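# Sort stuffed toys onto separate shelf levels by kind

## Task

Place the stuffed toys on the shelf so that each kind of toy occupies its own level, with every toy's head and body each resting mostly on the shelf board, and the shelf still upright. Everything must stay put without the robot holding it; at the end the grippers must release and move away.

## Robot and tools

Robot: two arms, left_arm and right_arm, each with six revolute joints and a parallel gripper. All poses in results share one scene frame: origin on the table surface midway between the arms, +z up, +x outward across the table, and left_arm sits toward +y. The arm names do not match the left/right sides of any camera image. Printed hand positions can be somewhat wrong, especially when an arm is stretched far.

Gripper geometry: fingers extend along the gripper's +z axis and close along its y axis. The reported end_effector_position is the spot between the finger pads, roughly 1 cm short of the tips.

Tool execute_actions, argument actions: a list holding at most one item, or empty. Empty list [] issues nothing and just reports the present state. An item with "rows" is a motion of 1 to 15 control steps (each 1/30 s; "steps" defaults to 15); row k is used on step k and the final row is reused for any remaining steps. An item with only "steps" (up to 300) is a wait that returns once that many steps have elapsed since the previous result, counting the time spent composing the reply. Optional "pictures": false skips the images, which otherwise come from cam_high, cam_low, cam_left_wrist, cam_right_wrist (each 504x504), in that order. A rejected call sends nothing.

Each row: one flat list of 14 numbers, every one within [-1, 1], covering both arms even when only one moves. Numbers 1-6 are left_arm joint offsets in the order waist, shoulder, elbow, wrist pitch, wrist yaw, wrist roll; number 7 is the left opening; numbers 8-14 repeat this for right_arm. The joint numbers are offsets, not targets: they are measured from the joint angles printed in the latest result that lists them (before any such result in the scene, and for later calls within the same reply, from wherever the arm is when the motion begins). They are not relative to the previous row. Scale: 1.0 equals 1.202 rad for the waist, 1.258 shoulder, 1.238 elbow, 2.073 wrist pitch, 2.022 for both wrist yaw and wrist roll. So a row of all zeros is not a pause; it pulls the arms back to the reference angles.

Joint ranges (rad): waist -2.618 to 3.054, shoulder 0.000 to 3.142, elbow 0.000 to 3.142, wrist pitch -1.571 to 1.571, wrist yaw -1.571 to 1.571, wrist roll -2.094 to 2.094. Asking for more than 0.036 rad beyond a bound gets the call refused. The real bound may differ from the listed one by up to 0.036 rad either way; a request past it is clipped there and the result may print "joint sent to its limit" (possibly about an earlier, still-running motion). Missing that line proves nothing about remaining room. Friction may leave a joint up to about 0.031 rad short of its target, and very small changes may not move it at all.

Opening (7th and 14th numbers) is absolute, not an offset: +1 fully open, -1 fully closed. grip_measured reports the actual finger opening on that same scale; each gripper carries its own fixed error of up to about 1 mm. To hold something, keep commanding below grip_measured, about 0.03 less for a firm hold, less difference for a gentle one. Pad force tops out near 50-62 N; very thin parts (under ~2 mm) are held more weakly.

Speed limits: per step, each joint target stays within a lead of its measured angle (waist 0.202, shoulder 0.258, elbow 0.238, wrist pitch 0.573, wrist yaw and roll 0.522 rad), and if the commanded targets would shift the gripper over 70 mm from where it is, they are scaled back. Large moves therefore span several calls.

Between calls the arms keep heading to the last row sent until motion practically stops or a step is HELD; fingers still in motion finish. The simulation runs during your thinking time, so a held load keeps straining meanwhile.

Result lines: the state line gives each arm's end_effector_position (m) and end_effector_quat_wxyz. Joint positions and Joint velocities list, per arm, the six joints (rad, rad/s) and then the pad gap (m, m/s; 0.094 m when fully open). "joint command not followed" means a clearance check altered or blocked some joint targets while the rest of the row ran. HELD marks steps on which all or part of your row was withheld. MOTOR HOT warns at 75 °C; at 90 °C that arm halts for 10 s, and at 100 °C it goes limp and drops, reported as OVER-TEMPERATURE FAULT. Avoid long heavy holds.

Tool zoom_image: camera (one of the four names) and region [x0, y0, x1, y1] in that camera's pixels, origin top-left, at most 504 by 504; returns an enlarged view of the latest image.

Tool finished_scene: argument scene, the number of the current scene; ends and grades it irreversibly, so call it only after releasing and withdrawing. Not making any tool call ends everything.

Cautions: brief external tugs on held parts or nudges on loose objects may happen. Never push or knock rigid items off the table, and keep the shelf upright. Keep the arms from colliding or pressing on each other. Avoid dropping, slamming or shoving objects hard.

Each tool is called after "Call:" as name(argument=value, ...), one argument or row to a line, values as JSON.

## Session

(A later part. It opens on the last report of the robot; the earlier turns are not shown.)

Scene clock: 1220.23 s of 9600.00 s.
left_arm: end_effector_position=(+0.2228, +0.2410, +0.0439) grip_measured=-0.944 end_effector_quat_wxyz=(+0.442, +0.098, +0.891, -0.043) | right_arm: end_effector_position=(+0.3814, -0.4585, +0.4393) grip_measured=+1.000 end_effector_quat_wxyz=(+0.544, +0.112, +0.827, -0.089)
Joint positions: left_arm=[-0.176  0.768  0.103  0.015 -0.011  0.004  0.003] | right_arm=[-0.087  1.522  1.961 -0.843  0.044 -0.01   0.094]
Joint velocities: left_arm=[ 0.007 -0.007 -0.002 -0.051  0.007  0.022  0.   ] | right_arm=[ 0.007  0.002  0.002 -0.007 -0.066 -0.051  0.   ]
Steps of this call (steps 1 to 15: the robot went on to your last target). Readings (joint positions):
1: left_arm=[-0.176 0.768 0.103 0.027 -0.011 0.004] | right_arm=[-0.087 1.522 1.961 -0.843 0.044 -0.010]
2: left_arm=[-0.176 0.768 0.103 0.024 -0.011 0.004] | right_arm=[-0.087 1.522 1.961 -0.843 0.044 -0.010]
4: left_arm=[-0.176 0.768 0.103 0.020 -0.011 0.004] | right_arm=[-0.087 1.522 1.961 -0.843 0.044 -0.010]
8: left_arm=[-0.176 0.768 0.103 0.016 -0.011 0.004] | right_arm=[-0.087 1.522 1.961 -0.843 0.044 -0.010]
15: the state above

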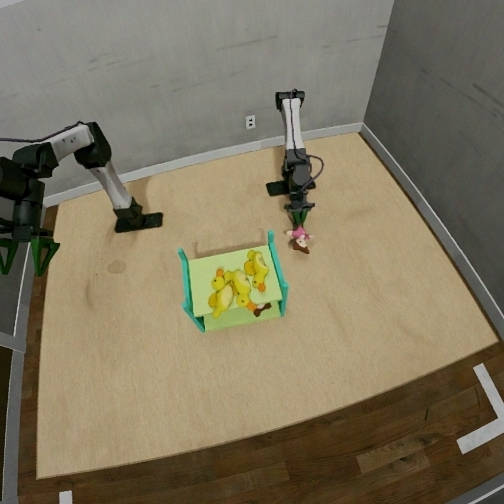

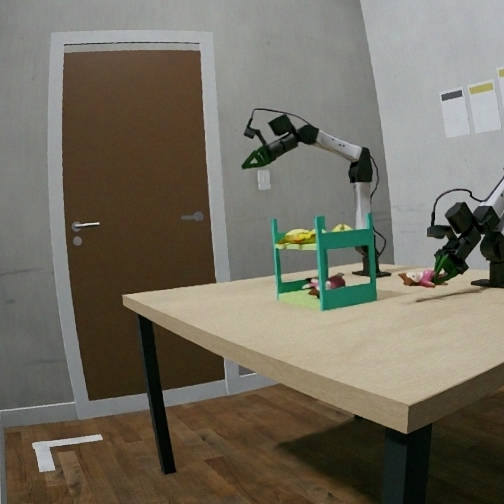

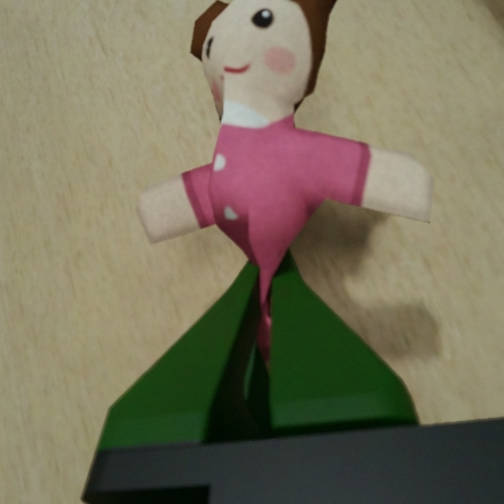

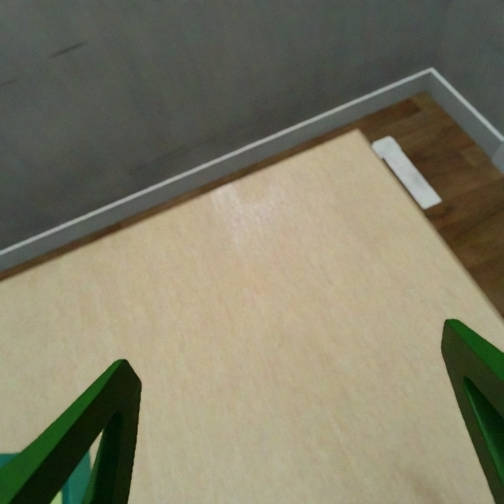

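Call:
execute_actions(
  actions=[
    {"rows":[[-0.05,0,0,0.03,0,0,-1,0,0,0,0,0,0,1],[-0.11,0,0,0.05,0,0,-1,0,0,0,0,0,0,1],[-0.17,0,0,0.06,0,0,-1,0,0,0,0,0,0,1],[-0.23,0,0,0.06,0,0,-1,0,0,0,0,0,0,1],[-0.29,0,0,0.06,0,0,-1,0,0,0,0,0,0,1],[-0.35,0,0,0.06,0,0,-1,0,0,0,0,0,0,1],[-0.4,0,0,0.06,0,0,-1,0,0,0,0,0,0,1]],"steps":15},
  ],
  pictures=false,
)

Call:
execute_actions(
  actions=[
    {"steps":15},
  ],
)

Scene clock: 1232.43 s of 9600.00 s.
left_arm: end_effector_position=(+0.1792, +0.1240, +0.0619) grip_measured=-0.944 end_effector_quat_wxyz=(+0.455, +0.299, +0.823, -0.162) | right_arm: end_effector_position=(+0.3814, -0.4585, +0.4393) grip_measured=+1.000 end_effector_quat_wxyz=(+0.544, +0.112, +0.827, -0.089)
Joint positions: left_arm=[-0.651  0.768  0.103  0.103 -0.005  0.003  0.003] | right_arm=[-0.087  1.522  1.961 -0.843  0.044 -0.01   0.094]
Joint velocities: left_arm=[ 0.002 -0.002  0.007  0.051 -0.037  0.066 -0.001] | right_arm=[-0.002 -0.022  0.007 -0.007 -0.037 -0.007  0.   ]
Steps of this call (steps 1 to 15: the robot went on to your last target; steps 16 to 90: nothing new was sent; then 8.70 s passed at rest; steps 91 to 105: all 15 steps of this action). Readings (joint positions):
91: left_arm=[-0.184 0.768 0.103 0.016 -0.014 0.004] | right_arm=[-0.087 1.522 1.961 -0.843 0.044 -0.010]
92: left_arm=[-0.213 0.768 0.103 0.024 -0.019 0.003] | right_arm=[-0.087 1.522 1.961 -0.843 0.044 -0.010]
94: left_arm=[-0.326 0.768 0.103 0.052 -0.024 0.003] | right_arm=[-0.087 1.522 1.961 -0.843 0.044 -0.010]
98: left_arm=[-0.596 0.768 0.103 0.091 -0.014 0.003] | right_arm=[-0.087 1.522 1.961 -0.843 0.044 -0.010]
105: the state above

Scene clock: 1232.93 s of 9600.00 s.
left_arm: end_effector_position=(+0.1795, +0.1239, +0.0623) grip_measured=-0.944 end_effector_quat_wxyz=(+0.456, +0.299, +0.822, -0.162) | right_arm: end_effector_position=(+0.3814, -0.4585, +0.4393) grip_measured=+1.000 end_effector_quat_wxyz=(+0.544, +0.112, +0.827, -0.089)
Joint positions: left_arm=[-0.651  0.768  0.103  0.105 -0.006  0.003  0.003] | right_arm=[-0.087  1.522  1.961 -0.843  0.044 -0.01   0.094]
Joint velocities: left_arm=[ 0.012 -0.007 -0.007 -0.051 -0.022  0.037 -0.   ] | right_arm=[-0.002 -0.027  0.002 -0.007  0.022 -0.051  0.   ]
Steps of this call (steps 1 to 15: the robot went on to your last target). Readings (joint positions):
1: left_arm=[-0.651 0.768 0.103 0.103 -0.006 0.003] | right_arm=[-0.087 1.522 1.961 -0.843 0.044 -0.010]
2: left_arm=[-0.651 0.768 0.103 0.104 -0.006 0.003] | right_arm=[-0.087 1.522 1.961 -0.843 0.044 -0.010]
4: left_arm=[-0.651 0.768 0.103 0.105 -0.006 0.003] | right_arm=[-0.087 1.522 1.961 -0.843 0.044 -0.010]
8: left_arm=[-0.651 0.768 0.103 0.105 -0.006 0.003] | right_arm=[-0.087 1.522 1.961 -0.843 0.044 -0.010]
15: the state above
All arms were judged still, so your last target was given up. Only a new action makes them travel on or press farther. Fingers that are still opening or closing keep moving.

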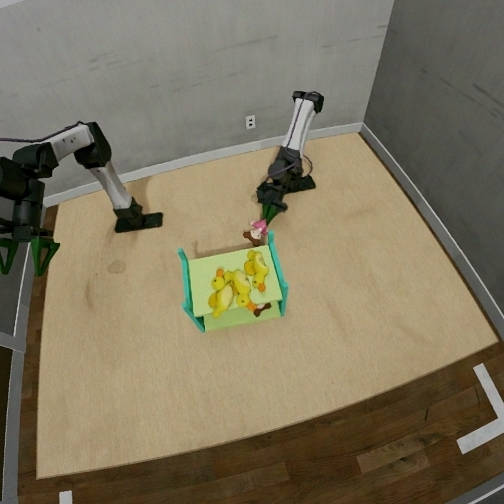

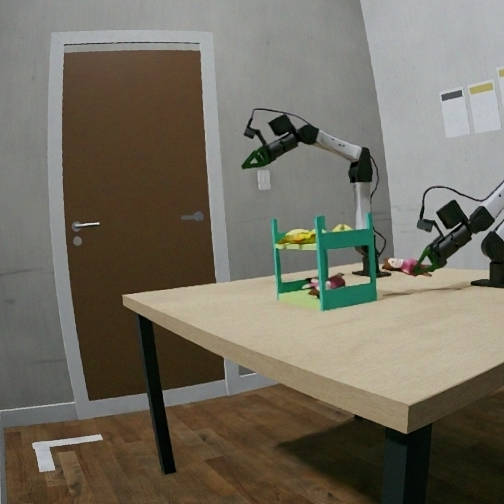

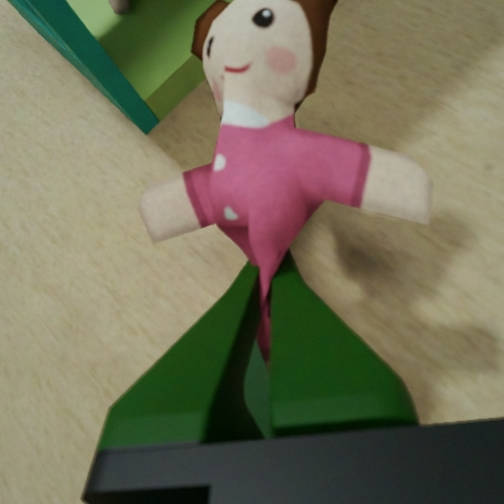

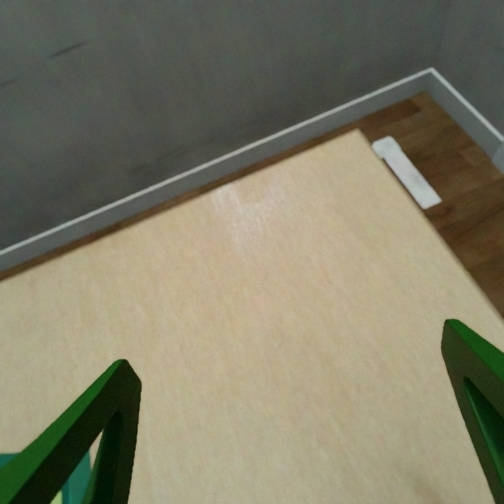

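Call:
execute_actions(
  actions=[
    {"rows":[[-0.02,0.06,0.05,0.04,0,0,-1,0,0,0,0,0,0,1],[-0.02,0.14,0.1,0.08,0,0,-1,0,0,0,0,0,0,1],[-0.02,0.23,0.16,0.11,0,0,-1,0,0,0,0,0,0,1],[-0.02,0.33,0.22,0.14,0,0,-1,0,0,0,0,0,0,1],[-0.02,0.43,0.28,0.16,0,0,-1,0,0,0,0,0,0,1],[-0.02,0.52,0.34,0.17,0,0,-1,0,0,0,0,0,0,1],[-0.02,0.61,0.4,0.18,0,0,-1,0,0,0,0,0,0,1],[-0.02,0.7,0.46,0.19,0,0,-1,0,0,0,0,0,0,1]],"steps":15},
  ],
  pictures=false,
)

Call:
execute_actions(
  actions=[
    {"steps":25},
  ],
)

Scene clock: 1242.80 s of 9600.00 s.
left_arm: end_effector_position=(+0.3053, +0.0089, +0.0823) grip_measured=-0.944 end_effector_quat_wxyz=(+0.466, +0.303, +0.814, -0.170) | right_arm: end_effector_position=(+0.3814, -0.4585, +0.4393) grip_measured=+1.000 end_effector_quat_wxyz=(+0.544, +0.112, +0.827, -0.089)
Joint positions: left_arm=[-0.669  1.646  0.67   0.443 -0.006  0.003  0.003] | right_arm=[-0.087  1.522  1.961 -0.843  0.044 -0.01   0.094]
Joint velocities: left_arm=[-0.007  0.447 -0.095 -0.051  0.007  0.095 -0.001] | right_arm=[-0.012  0.002 -0.002  0.007  0.051 -0.007  0.   ]
Steps of this call (steps 1 to 100: nothing new was sent; then 6.03 s passed at rest; steps 101 to 115: all 15 steps of this action). Readings (joint positions):
101: left_arm=[-0.654 0.777 0.106 0.109 -0.006 0.003] | right_arm=[-0.087 1.522 1.961 -0.843 0.044 -0.010]
102: left_arm=[-0.660 0.814 0.123 0.121 -0.006 0.003] | right_arm=[-0.087 1.522 1.961 -0.843 0.044 -0.010]
104: left_arm=[-0.666 0.964 0.207 0.163 -0.006 0.003] | right_arm=[-0.087 1.522 1.961 -0.843 0.044 -0.010]
108: left_arm=[-0.667 1.227 0.417 0.274 -0.006 0.003] | right_arm=[-0.087 1.522 1.961 -0.843 0.044 -0.010]
115: the state above

Scene clock: 1243.63 s of 9600.00 s.
left_arm: end_effector_position=(+0.3063, +0.0080, +0.0799) grip_measured=-0.944 end_effector_quat_wxyz=(+0.468, +0.303, +0.813, -0.171) | right_arm: end_effector_position=(+0.3814, -0.4585, +0.4393) grip_measured=+1.000 end_effector_quat_wxyz=(+0.544, +0.112, +0.827, -0.089)
Joint positions: left_arm=[-0.669  1.66   0.667  0.465 -0.006  0.003  0.003] | right_arm=[-0.087  1.522  1.961 -0.843  0.044 -0.01   0.094]
Joint velocities: left_arm=[-0.012 -0.002 -0.032 -0.037  0.007  0.022  0.001] | right_arm=[ 0.002 -0.002  0.002  0.007 -0.022  0.081  0.   ]
Steps of this call (steps 1 to 25: the robot went on to your last target). Readings (joint positions):
1: left_arm=[-0.669 1.657 0.668 0.441 -0.006 0.003] | right_arm=[-0.087 1.522 1.961 -0.843 0.044 -0.010]
2: left_arm=[-0.669 1.660 0.667 0.441 -0.006 0.003] | right_arm=[-0.087 1.522 1.961 -0.843 0.044 -0.010]
4: left_arm=[-0.669 1.660 0.667 0.450 -0.006 0.003] | right_arm=[-0.087 1.522 1.961 -0.843 0.044 -0.010]
8: left_arm=[-0.669 1.660 0.667 0.460 -0.006 0.003] | right_arm=[-0.087 1.522 1.961 -0.843 0.044 -0.010]
25: the state above

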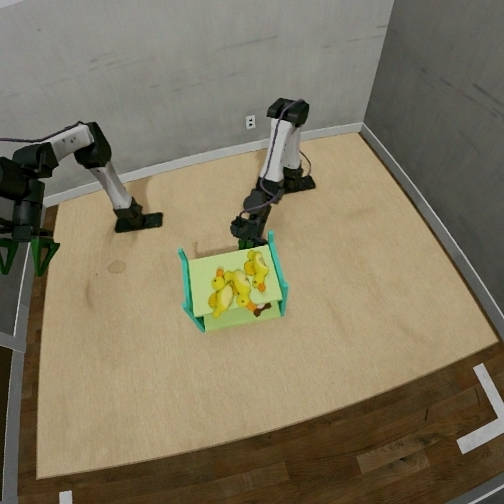

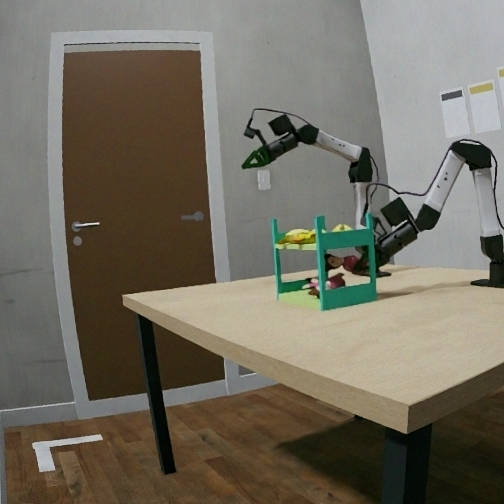

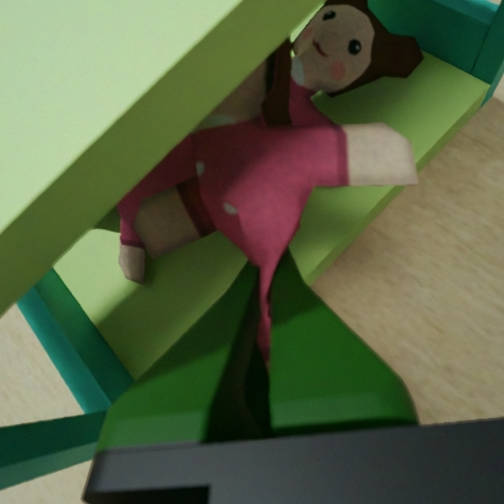

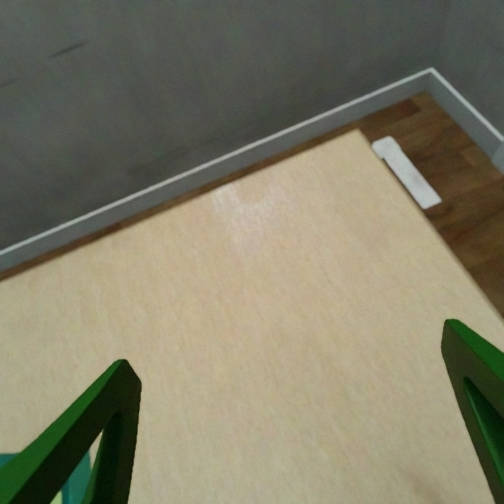

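Call:
execute_actions(
  actions=[
    {"rows":[[0,0.03,0.04,0,0,0,-1,0,0,0,0,0,0,1],[0,0.07,0.08,0,0,0,-1,0,0,0,0,0,0,1],[0,0.12,0.12,-0.005,0,0,-1,0,0,0,0,0,0,1],[0,0.165,0.155,-0.01,0,0,-1,0,0,0,0,0,0,1],[0,0.165,0.155,-0.01,0,0,-1,0,0,0,0,0,0,1],[0,0.165,0.155,-0.01,0,0,-1,0,0,0,0,0,0,1],[0,0.165,0.155,-0.01,0,0,-1,0,0,0,0,0,0,1],[0,0.165,0.155,-0.01,0,0,-1,0,0,0,0,0,0,1],[0,0.165,0.155,-0.01,0,0,-1,0,0,0,0,0,0,1],[0,0.165,0.155,-0.01,0,0,-1,0,0,0,0,0,0,1],[0,0.165,0.155,-0.01,0,0,-0.4,0,0,0,0,0,0,1],[0,0.165,0.155,-0.01,0,0,0.1,0,0,0,0,0,0,1]],"steps":15},
  ],
  pictures=false,
)

Call:
execute_actions(
  actions=[
    {"rows":[[0,0,0,0,0,0,0.1,0,0,0,0,0,0,1],[0,0,0,0,0,0,0.1,0,0,0,0,0,0,1],[0,-0.05,-0.05,0,0,0,0.1,0,0,0,0,0,0,1],[0,-0.1,-0.1,0.01,0,0,0.1,0,0,0,0,0,0,1],[0,-0.15,-0.15,0.02,0,0,0.1,0,0,0,0,0,0,1],[0,-0.21,-0.2,0.02,0,0,0.1,0,0,0,0,0,0,1],[0,-0.28,-0.24,0.02,0,0,0.1,0,0,0,0,0,0,1]],"steps":15},
  ],
  pictures=false,
)

Call:
execute_actions(
  actions=[
    {"steps":10},
  ],
)

Scene clock: 1260.60 s of 9600.00 s.
left_arm: end_effector_position=(+0.3367, -0.0183, +0.0503) grip_measured=+0.081 end_effector_quat_wxyz=(+0.444, +0.308, +0.826, -0.162) | right_arm: end_effector_position=(+0.3814, -0.4585, +0.4393) grip_measured=+1.000 end_effector_quat_wxyz=(+0.544, +0.112, +0.827, -0.089)
Joint positions: left_arm=[-0.669  1.87   0.84   0.444 -0.006  0.003  0.051] | right_arm=[-0.087  1.522  1.961 -0.843  0.044 -0.01   0.094]
Joint velocities: left_arm=[-0.002 -0.022 -0.022 -0.095 -0.051  0.022  0.033] | right_arm=[-0.007 -0.002 -0.017  0.022 -0.022 -0.037  0.   ]
Steps of this call (steps 1 to 15: the robot went on to your last target; steps 16 to 90: nothing new was sent; then 13.47 s passed at rest; steps 91 to 105: all 15 steps of this action). Readings (joint positions):
91: left_arm=[-0.669 1.664 0.670 0.464 -0.006 0.003] | right_arm=[-0.087 1.522 1.961 -0.843 0.044 -0.010]
92: left_arm=[-0.669 1.678 0.684 0.460 -0.006 0.003] | right_arm=[-0.087 1.522 1.961 -0.843 0.044 -0.010]
94: left_arm=[-0.669 1.756 0.757 0.455 -0.006 0.003] | right_arm=[-0.087 1.522 1.961 -0.843 0.044 -0.010]
98: left_arm=[-0.669 1.867 0.840 0.452 -0.006 0.003] | right_arm=[-0.087 1.522 1.961 -0.843 0.044 -0.010]
105: the state above

Scene clock: 1261.10 s of 9600.00 s.
left_arm: end_effector_position=(+0.2843, +0.0271, +0.0907) grip_measured=+0.098 end_effector_quat_wxyz=(+0.479, +0.301, +0.806, -0.175) | right_arm: end_effector_position=(+0.3814, -0.4585, +0.4393) grip_measured=+1.000 end_effector_quat_wxyz=(+0.544, +0.112, +0.827, -0.089)
Joint positions: left_arm=[-0.669  1.523  0.552  0.468 -0.006  0.003  0.052] | right_arm=[-0.087  1.522  1.961 -0.843  0.044 -0.01   0.094]
Joint velocities: left_arm=[-0.017 -0.017 -0.002  0.022 -0.007 -0.081  0.001] | right_arm=[ 0.002 -0.017 -0.012  0.022  0.022  0.095  0.   ]
Steps of this call (steps 1 to 15: all 15 steps of this action). Readings (joint positions):
1: left_arm=[-0.669 1.870 0.840 0.444 -0.006 0.003] | right_arm=[-0.087 1.522 1.961 -0.843 0.044 -0.010]
2: left_arm=[-0.669 1.870 0.840 0.444 -0.006 0.003] | right_arm=[-0.087 1.522 1.961 -0.843 0.044 -0.010]
4: left_arm=[-0.669 1.845 0.810 0.447 -0.006 0.003] | right_arm=[-0.087 1.522 1.961 -0.843 0.044 -0.010]
8: left_arm=[-0.669 1.613 0.597 0.452 -0.006 0.003] | right_arm=[-0.087 1.522 1.961 -0.843 0.044 -0.010]
15: the state above

Scene clock: 1261.43 s of 9600.00 s.
left_arm: end_effector_position=(+0.2844, +0.0270, +0.0908) grip_measured=+0.098 end_effector_quat_wxyz=(+0.479, +0.301, +0.806, -0.175) | right_arm: end_effector_position=(+0.3814, -0.4585, +0.4393) grip_measured=+1.000 end_effector_quat_wxyz=(+0.544, +0.112, +0.827, -0.089)
Joint positions: left_arm=[-0.669  1.523  0.552  0.469 -0.006  0.003  0.052] | right_arm=[-0.087  1.522  1.961 -0.843  0.044 -0.01   0.094]
Joint velocities: left_arm=[ 0.002 -0.007 -0.012  0.007 -0.007 -0.066  0.001] | right_arm=[-0.007 -0.002  0.012  0.007 -0.037 -0.007  0.   ]
Steps of this call (steps 1 to 10: the robot went on to your last target). Readings (joint positions):
1: left_arm=[-0.669 1.523 0.552 0.469 -0.006 0.003] | right_arm=[-0.087 1.522 1.961 -0.843 0.044 -0.010]
2: left_arm=[-0.669 1.523 0.552 0.469 -0.006 0.003] | right_arm=[-0.087 1.522 1.961 -0.843 0.044 -0.010]
4: left_arm=[-0.669 1.523 0.552 0.469 -0.006 0.003] | right_arm=[-0.087 1.522 1.961 -0.843 0.044 -0.010]
8: left_arm=[-0.669 1.523 0.552 0.469 -0.006 0.003] | right_arm=[-0.087 1.522 1.961 -0.843 0.044 -0.010]
10: the state above

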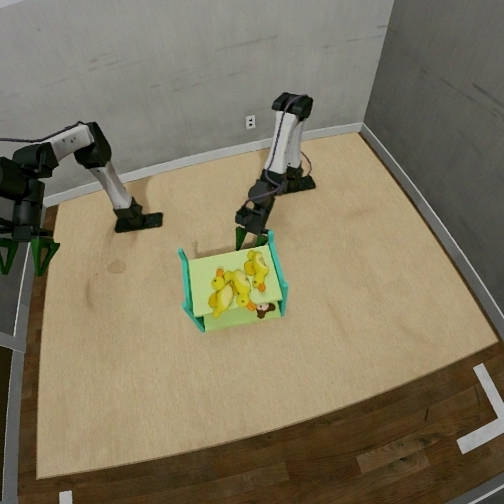

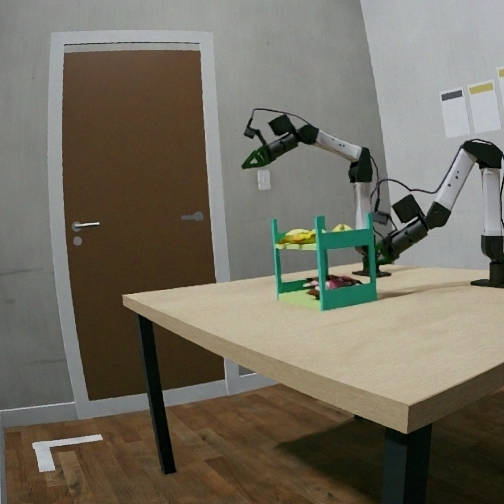

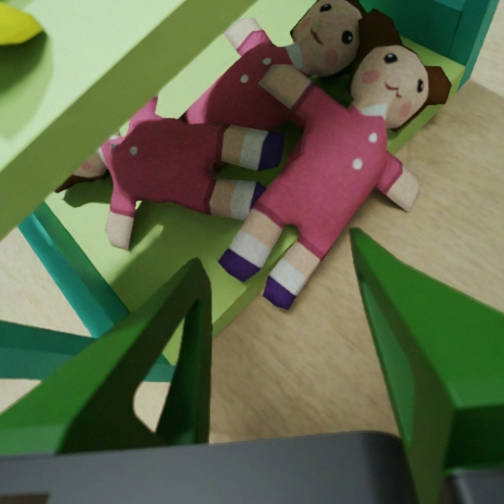

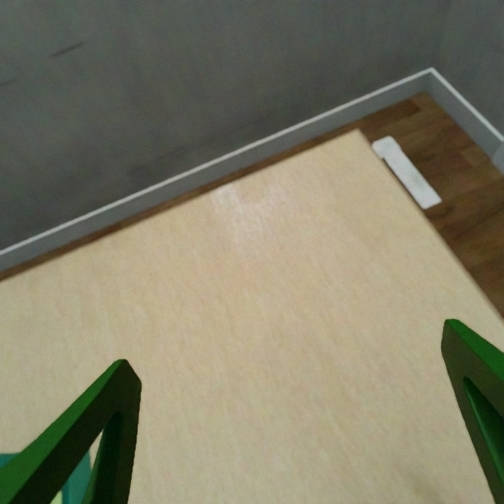

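Call:
execute_actions(
  actions=[
    {"rows":[[-0.03,0,0,0,0,0,-0.5,0,0,0,0,0,0,1],[-0.055,0,0,0,0,0,-1,0,0,0,0,0,0,1],[-0.055,0,0,0,0,0,-1,0,0,0,0,0,0,1],[-0.055,0,0,0,0,0,-1,0,0,0,0,0,0,1],[-0.055,0.05,0,0.01,0,0,-1,0,0,0,0,0,0,1],[-0.055,0.1,0.01,0.02,0,0,-1,0,0,0,0,0,0,1],[-0.055,0.15,0.02,0.03,0,0,-1,0,0,0,0,0,0,1],[-0.055,0.19,0.03,0.035,0,0,-1,0,0,0,0,0,0,1]],"steps":15},
  ],
  pictures=false,
)

Call:
execute_actions(
  actions=[
    {"steps":12},
  ],
)

Scene clock: 1274.17 s of 9600.00 s.
left_arm: end_effector_position=(+0.2654, +0.0092, +0.0104) grip_measured=-0.990 end_effector_quat_wxyz=(+0.398, +0.343, +0.836, -0.159) | right_arm: end_effector_position=(+0.3814, -0.4585, +0.4393) grip_measured=+1.000 end_effector_quat_wxyz=(+0.544, +0.112, +0.827, -0.089)
Joint positions: left_arm=[-0.732  1.774  0.576  0.513 -0.006  0.003  0.   ] | right_arm=[-0.087  1.522  1.961 -0.843  0.044 -0.01   0.094]
Joint velocities: left_arm=[-0.002  0.002  0.022  0.095 -0.051  0.037  0.   ] | right_arm=[-0.012 -0.002 -0.002  0.022 -0.037 -0.022  0.   ]
Steps of this call (steps 1 to 15: the robot went on to your last target; steps 16 to 90: nothing new was sent; then 9.23 s passed at rest; steps 91 to 105: all 15 steps of this action). Readings (joint positions):
91: left_arm=[-0.672 1.523 0.552 0.469 -0.008 0.003] | right_arm=[-0.087 1.522 1.961 -0.843 0.044 -0.010]
92: left_arm=[-0.682 1.523 0.552 0.469 -0.010 0.003] | right_arm=[-0.087 1.522 1.961 -0.843 0.044 -0.010]
94: left_arm=[-0.715 1.523 0.552 0.469 -0.009 0.003] | right_arm=[-0.087 1.522 1.961 -0.843 0.044 -0.010]
98: left_arm=[-0.732 1.638 0.567 0.513 -0.006 0.003] | right_arm=[-0.087 1.522 1.961 -0.843 0.044 -0.010]
105: the state above

Scene clock: 1274.57 s of 9600.00 s.
left_arm: end_effector_position=(+0.2661, +0.0086, +0.0115) grip_measured=-0.990 end_effector_quat_wxyz=(+0.401, +0.342, +0.835, -0.160) | right_arm: end_effector_position=(+0.3814, -0.4585, +0.4393) grip_measured=+1.000 end_effector_quat_wxyz=(+0.544, +0.112, +0.827, -0.089)
Joint positions: left_arm=[-0.732  1.774  0.576  0.519 -0.006  0.003  0.   ] | right_arm=[-0.087  1.522  1.961 -0.843  0.044 -0.01   0.094]
Joint velocities: left_arm=[ 0.012 -0.007 -0.022 -0.007  0.022 -0.022  0.001] | right_arm=[ 0.017 -0.012 -0.007 -0.022 -0.022 -0.051  0.   ]
Steps of this call (steps 1 to 12: the robot went on to your last target). Readings (joint positions):
1: left_arm=[-0.732 1.774 0.576 0.514 -0.006 0.003] | right_arm=[-0.087 1.522 1.961 -0.843 0.044 -0.010]
2: left_arm=[-0.732 1.774 0.576 0.515 -0.006 0.003] | right_arm=[-0.087 1.522 1.961 -0.843 0.044 -0.010]
4: left_arm=[-0.732 1.774 0.576 0.517 -0.006 0.003] | right_arm=[-0.087 1.522 1.961 -0.843 0.044 -0.010]
8: left_arm=[-0.732 1.774 0.576 0.518 -0.006 0.003] | right_arm=[-0.087 1.522 1.961 -0.843 0.044 -0.010]
12: the state above

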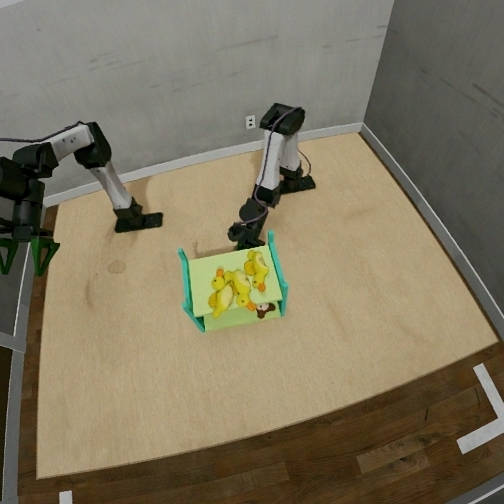

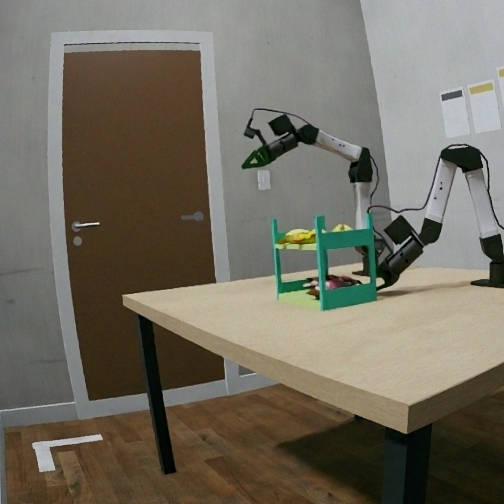

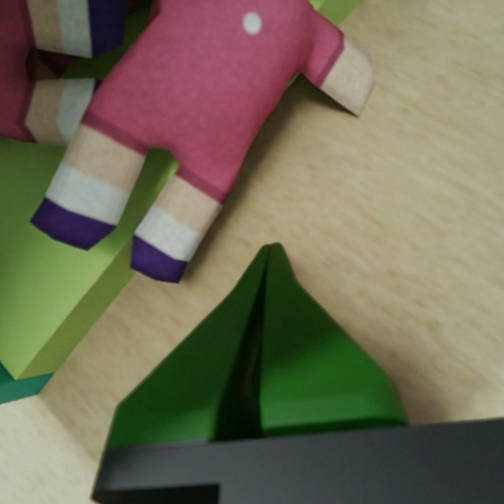

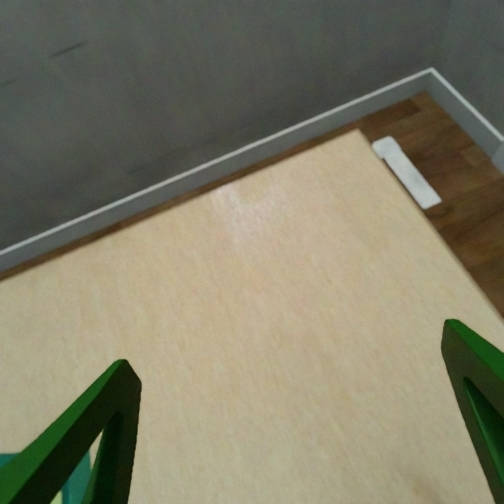

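Call:
execute_actions(
  actions=[
    {"rows":[[0,-0.03,0.02,0,0,0,-1,0,0,0,0,0,0,1],[0,-0.03,0.05,0,0,0,-1,0,0,0,0,0,0,1],[0,-0.01,0.09,-0.01,0,0,-1,0,0,0,0,0,0,1],[0,0.02,0.13,-0.02,0,0,-1,0,0,0,0,0,0,1],[0,0.05,0.17,-0.03,0,0,-1,0,0,0,0,0,0,1],[0,0.08,0.2,-0.035,0,0,-1,0,0,0,0,0,0,1]],"steps":15},
  ],
  pictures=false,
)

Call:
execute_actions(
  actions=[
    {"rows":[[0,0,0,0,0,0,-1,0,0,0,0,0,0,1],[0,-0.05,-0.05,0,0,0,-1,0,0,0,0,0,0,1],[0,-0.1,-0.1,0.01,0,0,-1,0,0,0,0,0,0,1],[0,-0.16,-0.15,0.02,0,0,-1,0,0,0,0,0,0,1],[0,-0.22,-0.2,0.02,0,0,-1,0,0,0,0,0,0,1],[0,-0.29,-0.24,0.02,0,0,-1,0,0,0,0,0,0,1]],"steps":15},
  ],
  pictures=false,
)

Call:
execute_actions(
  actions=[
    {"steps":10},
  ],
)

Scene clock: 1287.17 s of 9600.00 s.
left_arm: end_effector_position=(+0.3122, -0.0368, +0.0465) grip_measured=-0.990 end_effector_quat_wxyz=(+0.437, +0.334, +0.817, -0.175) | right_arm: end_effector_position=(+0.3814, -0.4585, +0.4393) grip_measured=+1.000 end_effector_quat_wxyz=(+0.544, +0.112, +0.827, -0.089)
Joint positions: left_arm=[-0.732  1.865  0.815  0.458 -0.006  0.003  0.   ] | right_arm=[-0.087  1.522  1.961 -0.843  0.044 -0.01   0.094]
Joint velocities: left_arm=[ 0.007  0.002 -0.002 -0.11  -0.066  0.037 -0.   ] | right_arm=[-0.012 -0.002  0.017 -0.022 -0.11  -0.007  0.   ]
Steps of this call (steps 1 to 15: the robot went on to your last target; steps 16 to 90: nothing new was sent; then 9.10 s passed at rest; steps 91 to 105: all 15 steps of this action). Readings (joint positions):
91: left_arm=[-0.732 1.771 0.576 0.518 -0.006 0.003] | right_arm=[-0.087 1.522 1.961 -0.843 0.044 -0.010]
92: left_arm=[-0.732 1.767 0.580 0.512 -0.006 0.003] | right_arm=[-0.087 1.522 1.961 -0.843 0.044 -0.010]
94: left_arm=[-0.732 1.771 0.624 0.488 -0.006 0.003] | right_arm=[-0.087 1.522 1.961 -0.843 0.044 -0.010]
98: left_arm=[-0.732 1.849 0.795 0.471 -0.006 0.003] | right_arm=[-0.087 1.522 1.961 -0.843 0.044 -0.010]
105: the state above

Scene clock: 1287.67 s of 9600.00 s.
left_arm: end_effector_position=(+0.2635, +0.0111, +0.0917) grip_measured=-0.990 end_effector_quat_wxyz=(+0.477, +0.325, +0.794, -0.191) | right_arm: end_effector_position=(+0.3814, -0.4585, +0.4393) grip_measured=+1.000 end_effector_quat_wxyz=(+0.544, +0.112, +0.827, -0.089)
Joint positions: left_arm=[-0.732  1.504  0.529  0.484 -0.006  0.003  0.   ] | right_arm=[-0.087  1.522  1.961 -0.843  0.044 -0.01   0.094]
Joint velocities: left_arm=[-0.007  0.007  0.012 -0.066 -0.022  0.066  0.001] | right_arm=[ 0.002  0.007 -0.007 -0.022  0.066 -0.007  0.   ]
Steps of this call (steps 1 to 15: all 15 steps of this action). Readings (joint positions):
1: left_arm=[-0.732 1.865 0.815 0.457 -0.006 0.003] | right_arm=[-0.087 1.522 1.961 -0.843 0.044 -0.010]
2: left_arm=[-0.732 1.860 0.809 0.458 -0.006 0.003] | right_arm=[-0.087 1.522 1.961 -0.843 0.044 -0.010]
4: left_arm=[-0.732 1.798 0.743 0.464 -0.006 0.003] | right_arm=[-0.087 1.522 1.961 -0.843 0.044 -0.010]
8: left_arm=[-0.732 1.544 0.542 0.465 -0.006 0.003] | right_arm=[-0.087 1.522 1.961 -0.843 0.044 -0.010]
15: the state above

Scene clock: 1288.00 s of 9600.00 s.
left_arm: end_effector_position=(+0.2635, +0.0111, +0.0917) grip_measured=-0.990 end_effector_quat_wxyz=(+0.477, +0.325, +0.794, -0.191) | right_arm: end_effector_position=(+0.3814, -0.4585, +0.4393) grip_measured=+1.000 end_effector_quat_wxyz=(+0.544, +0.112, +0.827, -0.089)
Joint positions: left_arm=[-0.732  1.504  0.529  0.484 -0.006  0.003  0.   ] | right_arm=[-0.087  1.522  1.961 -0.843  0.044 -0.01   0.094]
Joint velocities: left_arm=[-0.002 -0.007  0.017  0.022  0.051  0.022 -0.   ] | right_arm=[-0.002 -0.017  0.007  0.066 -0.051 -0.051  0.   ]
Steps of this call (steps 1 to 10: the robot went on to your last target). Readings (joint positions):
1: left_arm=[-0.732 1.504 0.529 0.484 -0.006 0.003] | right_arm=[-0.087 1.522 1.961 -0.843 0.044 -0.010]
2: left_arm=[-0.732 1.504 0.529 0.484 -0.006 0.003] | right_arm=[-0.087 1.522 1.961 -0.843 0.044 -0.010]
4: left_arm=[-0.732 1.504 0.529 0.484 -0.006 0.003] | right_arm=[-0.087 1.522 1.961 -0.843 0.044 -0.010]
8: left_arm=[-0.732 1.504 0.529 0.484 -0.006 0.003] | right_arm=[-0.087 1.522 1.961 -0.843 0.044 -0.010]
10: the state above

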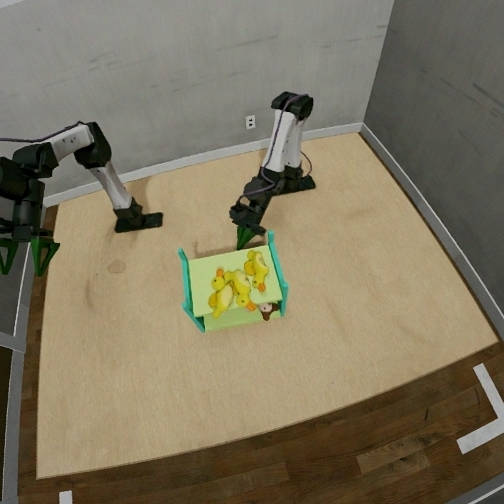

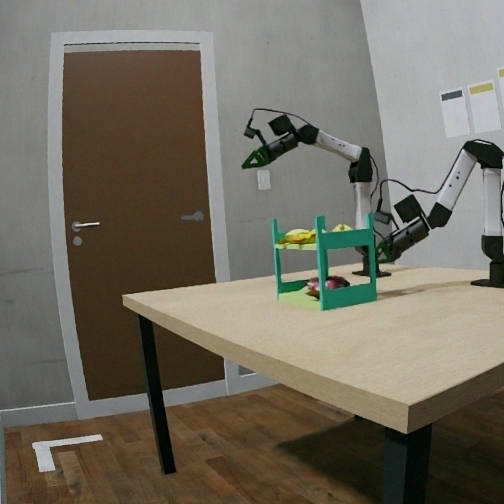

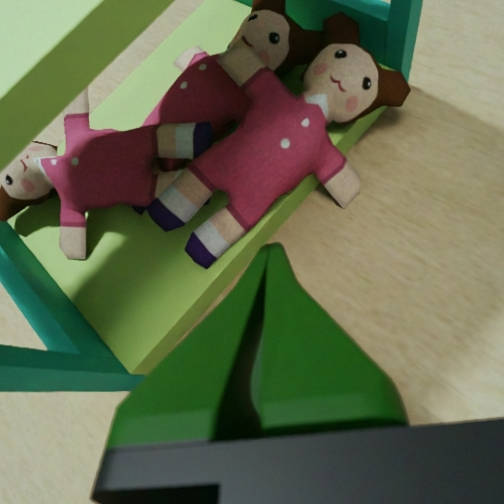

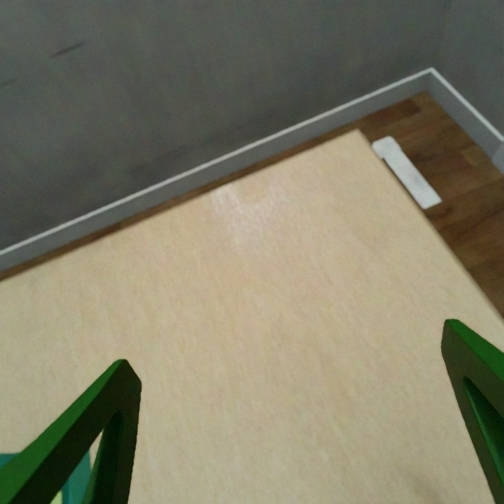

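Call:
execute_actions(
  actions=[
    {"rows":[[0,-0.15,-0.1,-0.05,0,0,0,0,0,0,0,0,0,1],[0,-0.3,-0.2,-0.1,0,0,0,0,0,0,0,0,0,1],[0,-0.45,-0.27,-0.15,0,0,0,0,0,0,0,0,0,1],[0,-0.5,-0.29,-0.18,0,0,0,0,0,0,0,0,0,1],[0,-0.5,-0.29,-0.18,0,0,0,0,0,0,0,0,0,1],[0,-0.5,-0.29,-0.18,0,0,0,0,0,0,0,0,0,1],[0,-0.5,-0.29,-0.18,0,0,0,0,0,0,0,0,0,1],[0,-0.5,-0.29,-0.18,0,0,0,0,0,0,0,0,0,1],[0.3,-0.5,-0.29,-0.18,0,0,0,0,0,0,0,0,0,1],[0.7,-0.5,-0.29,-0.18,0,0,0,0,0,0,0,0,0,1]],"steps":15},
  ],
  pictures=false,
)

Call:
execute_actions(
  actions=[
    {"steps":25},
  ],
)

Call:
finished_scene(
  scene=1,
)

Scene clock: 1299.63 s of 9600.00 s.
left_arm: end_effector_position=(+0.2421, +0.2087, +0.0671) grip_measured=-0.002 end_effector_quat_wxyz=(+0.470, +0.139, +0.869, -0.072) | right_arm: end_effector_position=(+0.3814, -0.4585, +0.4393) grip_measured=+1.000 end_effector_quat_wxyz=(+0.544, +0.112, +0.827, -0.089)
Joint positions: left_arm=[-0.266  0.885  0.167  0.138  0.     0.006  0.047] | right_arm=[-0.087  1.522  1.961 -0.843  0.044 -0.01   0.094]
Joint velocities: left_arm=[ 2.112 -0.017 -0.007 -0.139 -0.125  0.037 -0.   ] | right_arm=[ 0.002 -0.002 -0.002 -0.051 -0.022 -0.066  0.   ]
Steps of this call (steps 1 to 15: the robot went on to your last target; steps 16 to 90: nothing new was sent; then 8.13 s passed at rest; steps 91 to 105: all 15 steps of this action). Readings (joint positions):
91: left_arm=[-0.732 1.483 0.516 0.475 -0.006 0.003] | right_arm=[-0.087 1.522 1.961 -0.843 0.044 -0.010]
92: left_arm=[-0.732 1.424 0.472 0.455 -0.006 0.003] | right_arm=[-0.087 1.522 1.961 -0.843 0.044 -0.010]
94: left_arm=[-0.732 1.282 0.364 0.396 -0.006 0.003] | right_arm=[-0.087 1.522 1.961 -0.843 0.044 -0.010]
98: left_arm=[-0.732 0.970 0.184 0.215 -0.006 0.003] | right_arm=[-0.087 1.522 1.961 -0.843 0.044 -0.010]
105: the state above

Scene clock: 1300.47 s of 9600.00 s.
left_arm: end_effector_position=(+0.2518, +0.3138, +0.0623) grip_measured=-0.002 end_effector_quat_wxyz=(+0.464, -0.026, +0.885, +0.021) | right_arm: end_effector_position=(+0.3814, -0.4585, +0.4393) grip_measured=+1.000 end_effector_quat_wxyz=(+0.544, +0.112, +0.827, -0.089)
Joint positions: left_arm=[ 0.103  0.885  0.167  0.114 -0.014  0.005  0.047] | right_arm=[-0.087  1.522  1.961 -0.843  0.044 -0.01   0.094]
Joint velocities: left_arm=[-0.002 -0.012  0.017  0.11  -0.007  0.007 -0.001] | right_arm=[-0.002  0.007 -0.017  0.051  0.022 -0.037  0.   ]
Steps of this call (steps 1 to 25: the robot went on to your last target). Readings (joint positions):
1: left_arm=[-0.193 0.885 0.167 0.134 -0.001 0.006] | right_arm=[-0.087 1.522 1.961 -0.843 0.044 -0.010]
2: left_arm=[-0.120 0.885 0.167 0.130 -0.002 0.006] | right_arm=[-0.087 1.522 1.961 -0.843 0.044 -0.010]
4: left_arm=[0.019 0.885 0.167 0.126 -0.006 0.006] | right_arm=[-0.087 1.522 1.961 -0.843 0.044 -0.010]
8: left_arm=[0.103 0.885 0.167 0.119 -0.014 0.005] | right_arm=[-0.087 1.522 1.961 -0.843 0.044 -0.010]
25: the state above

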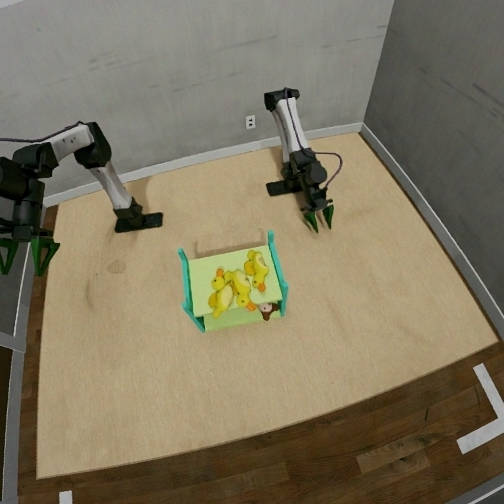

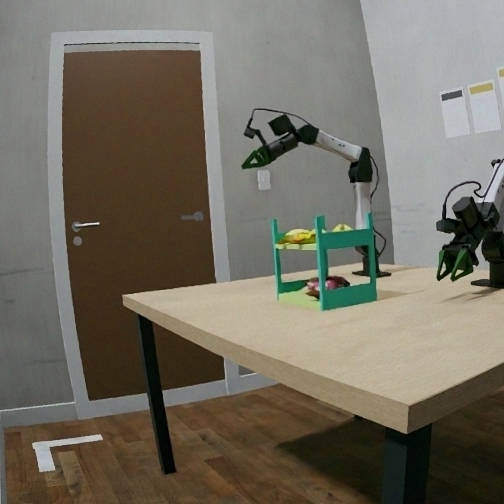

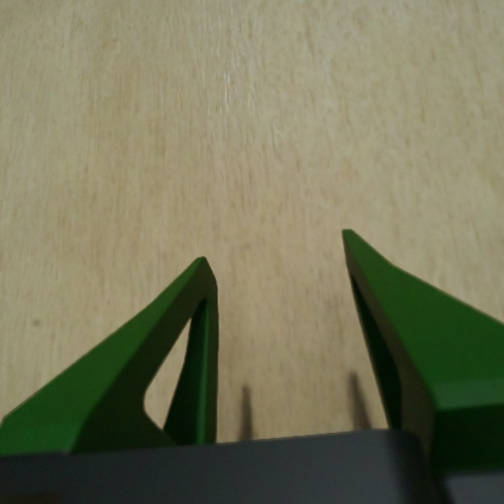

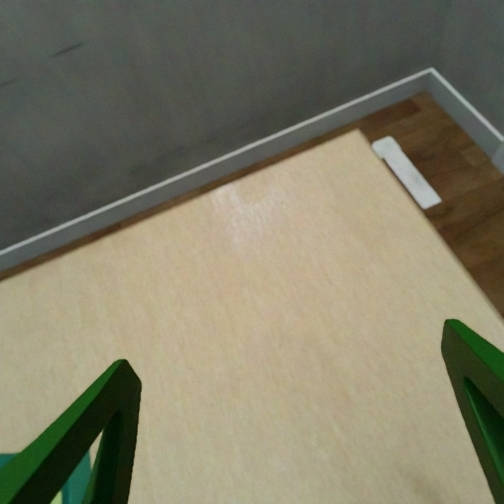

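The scene is finished: the task was done.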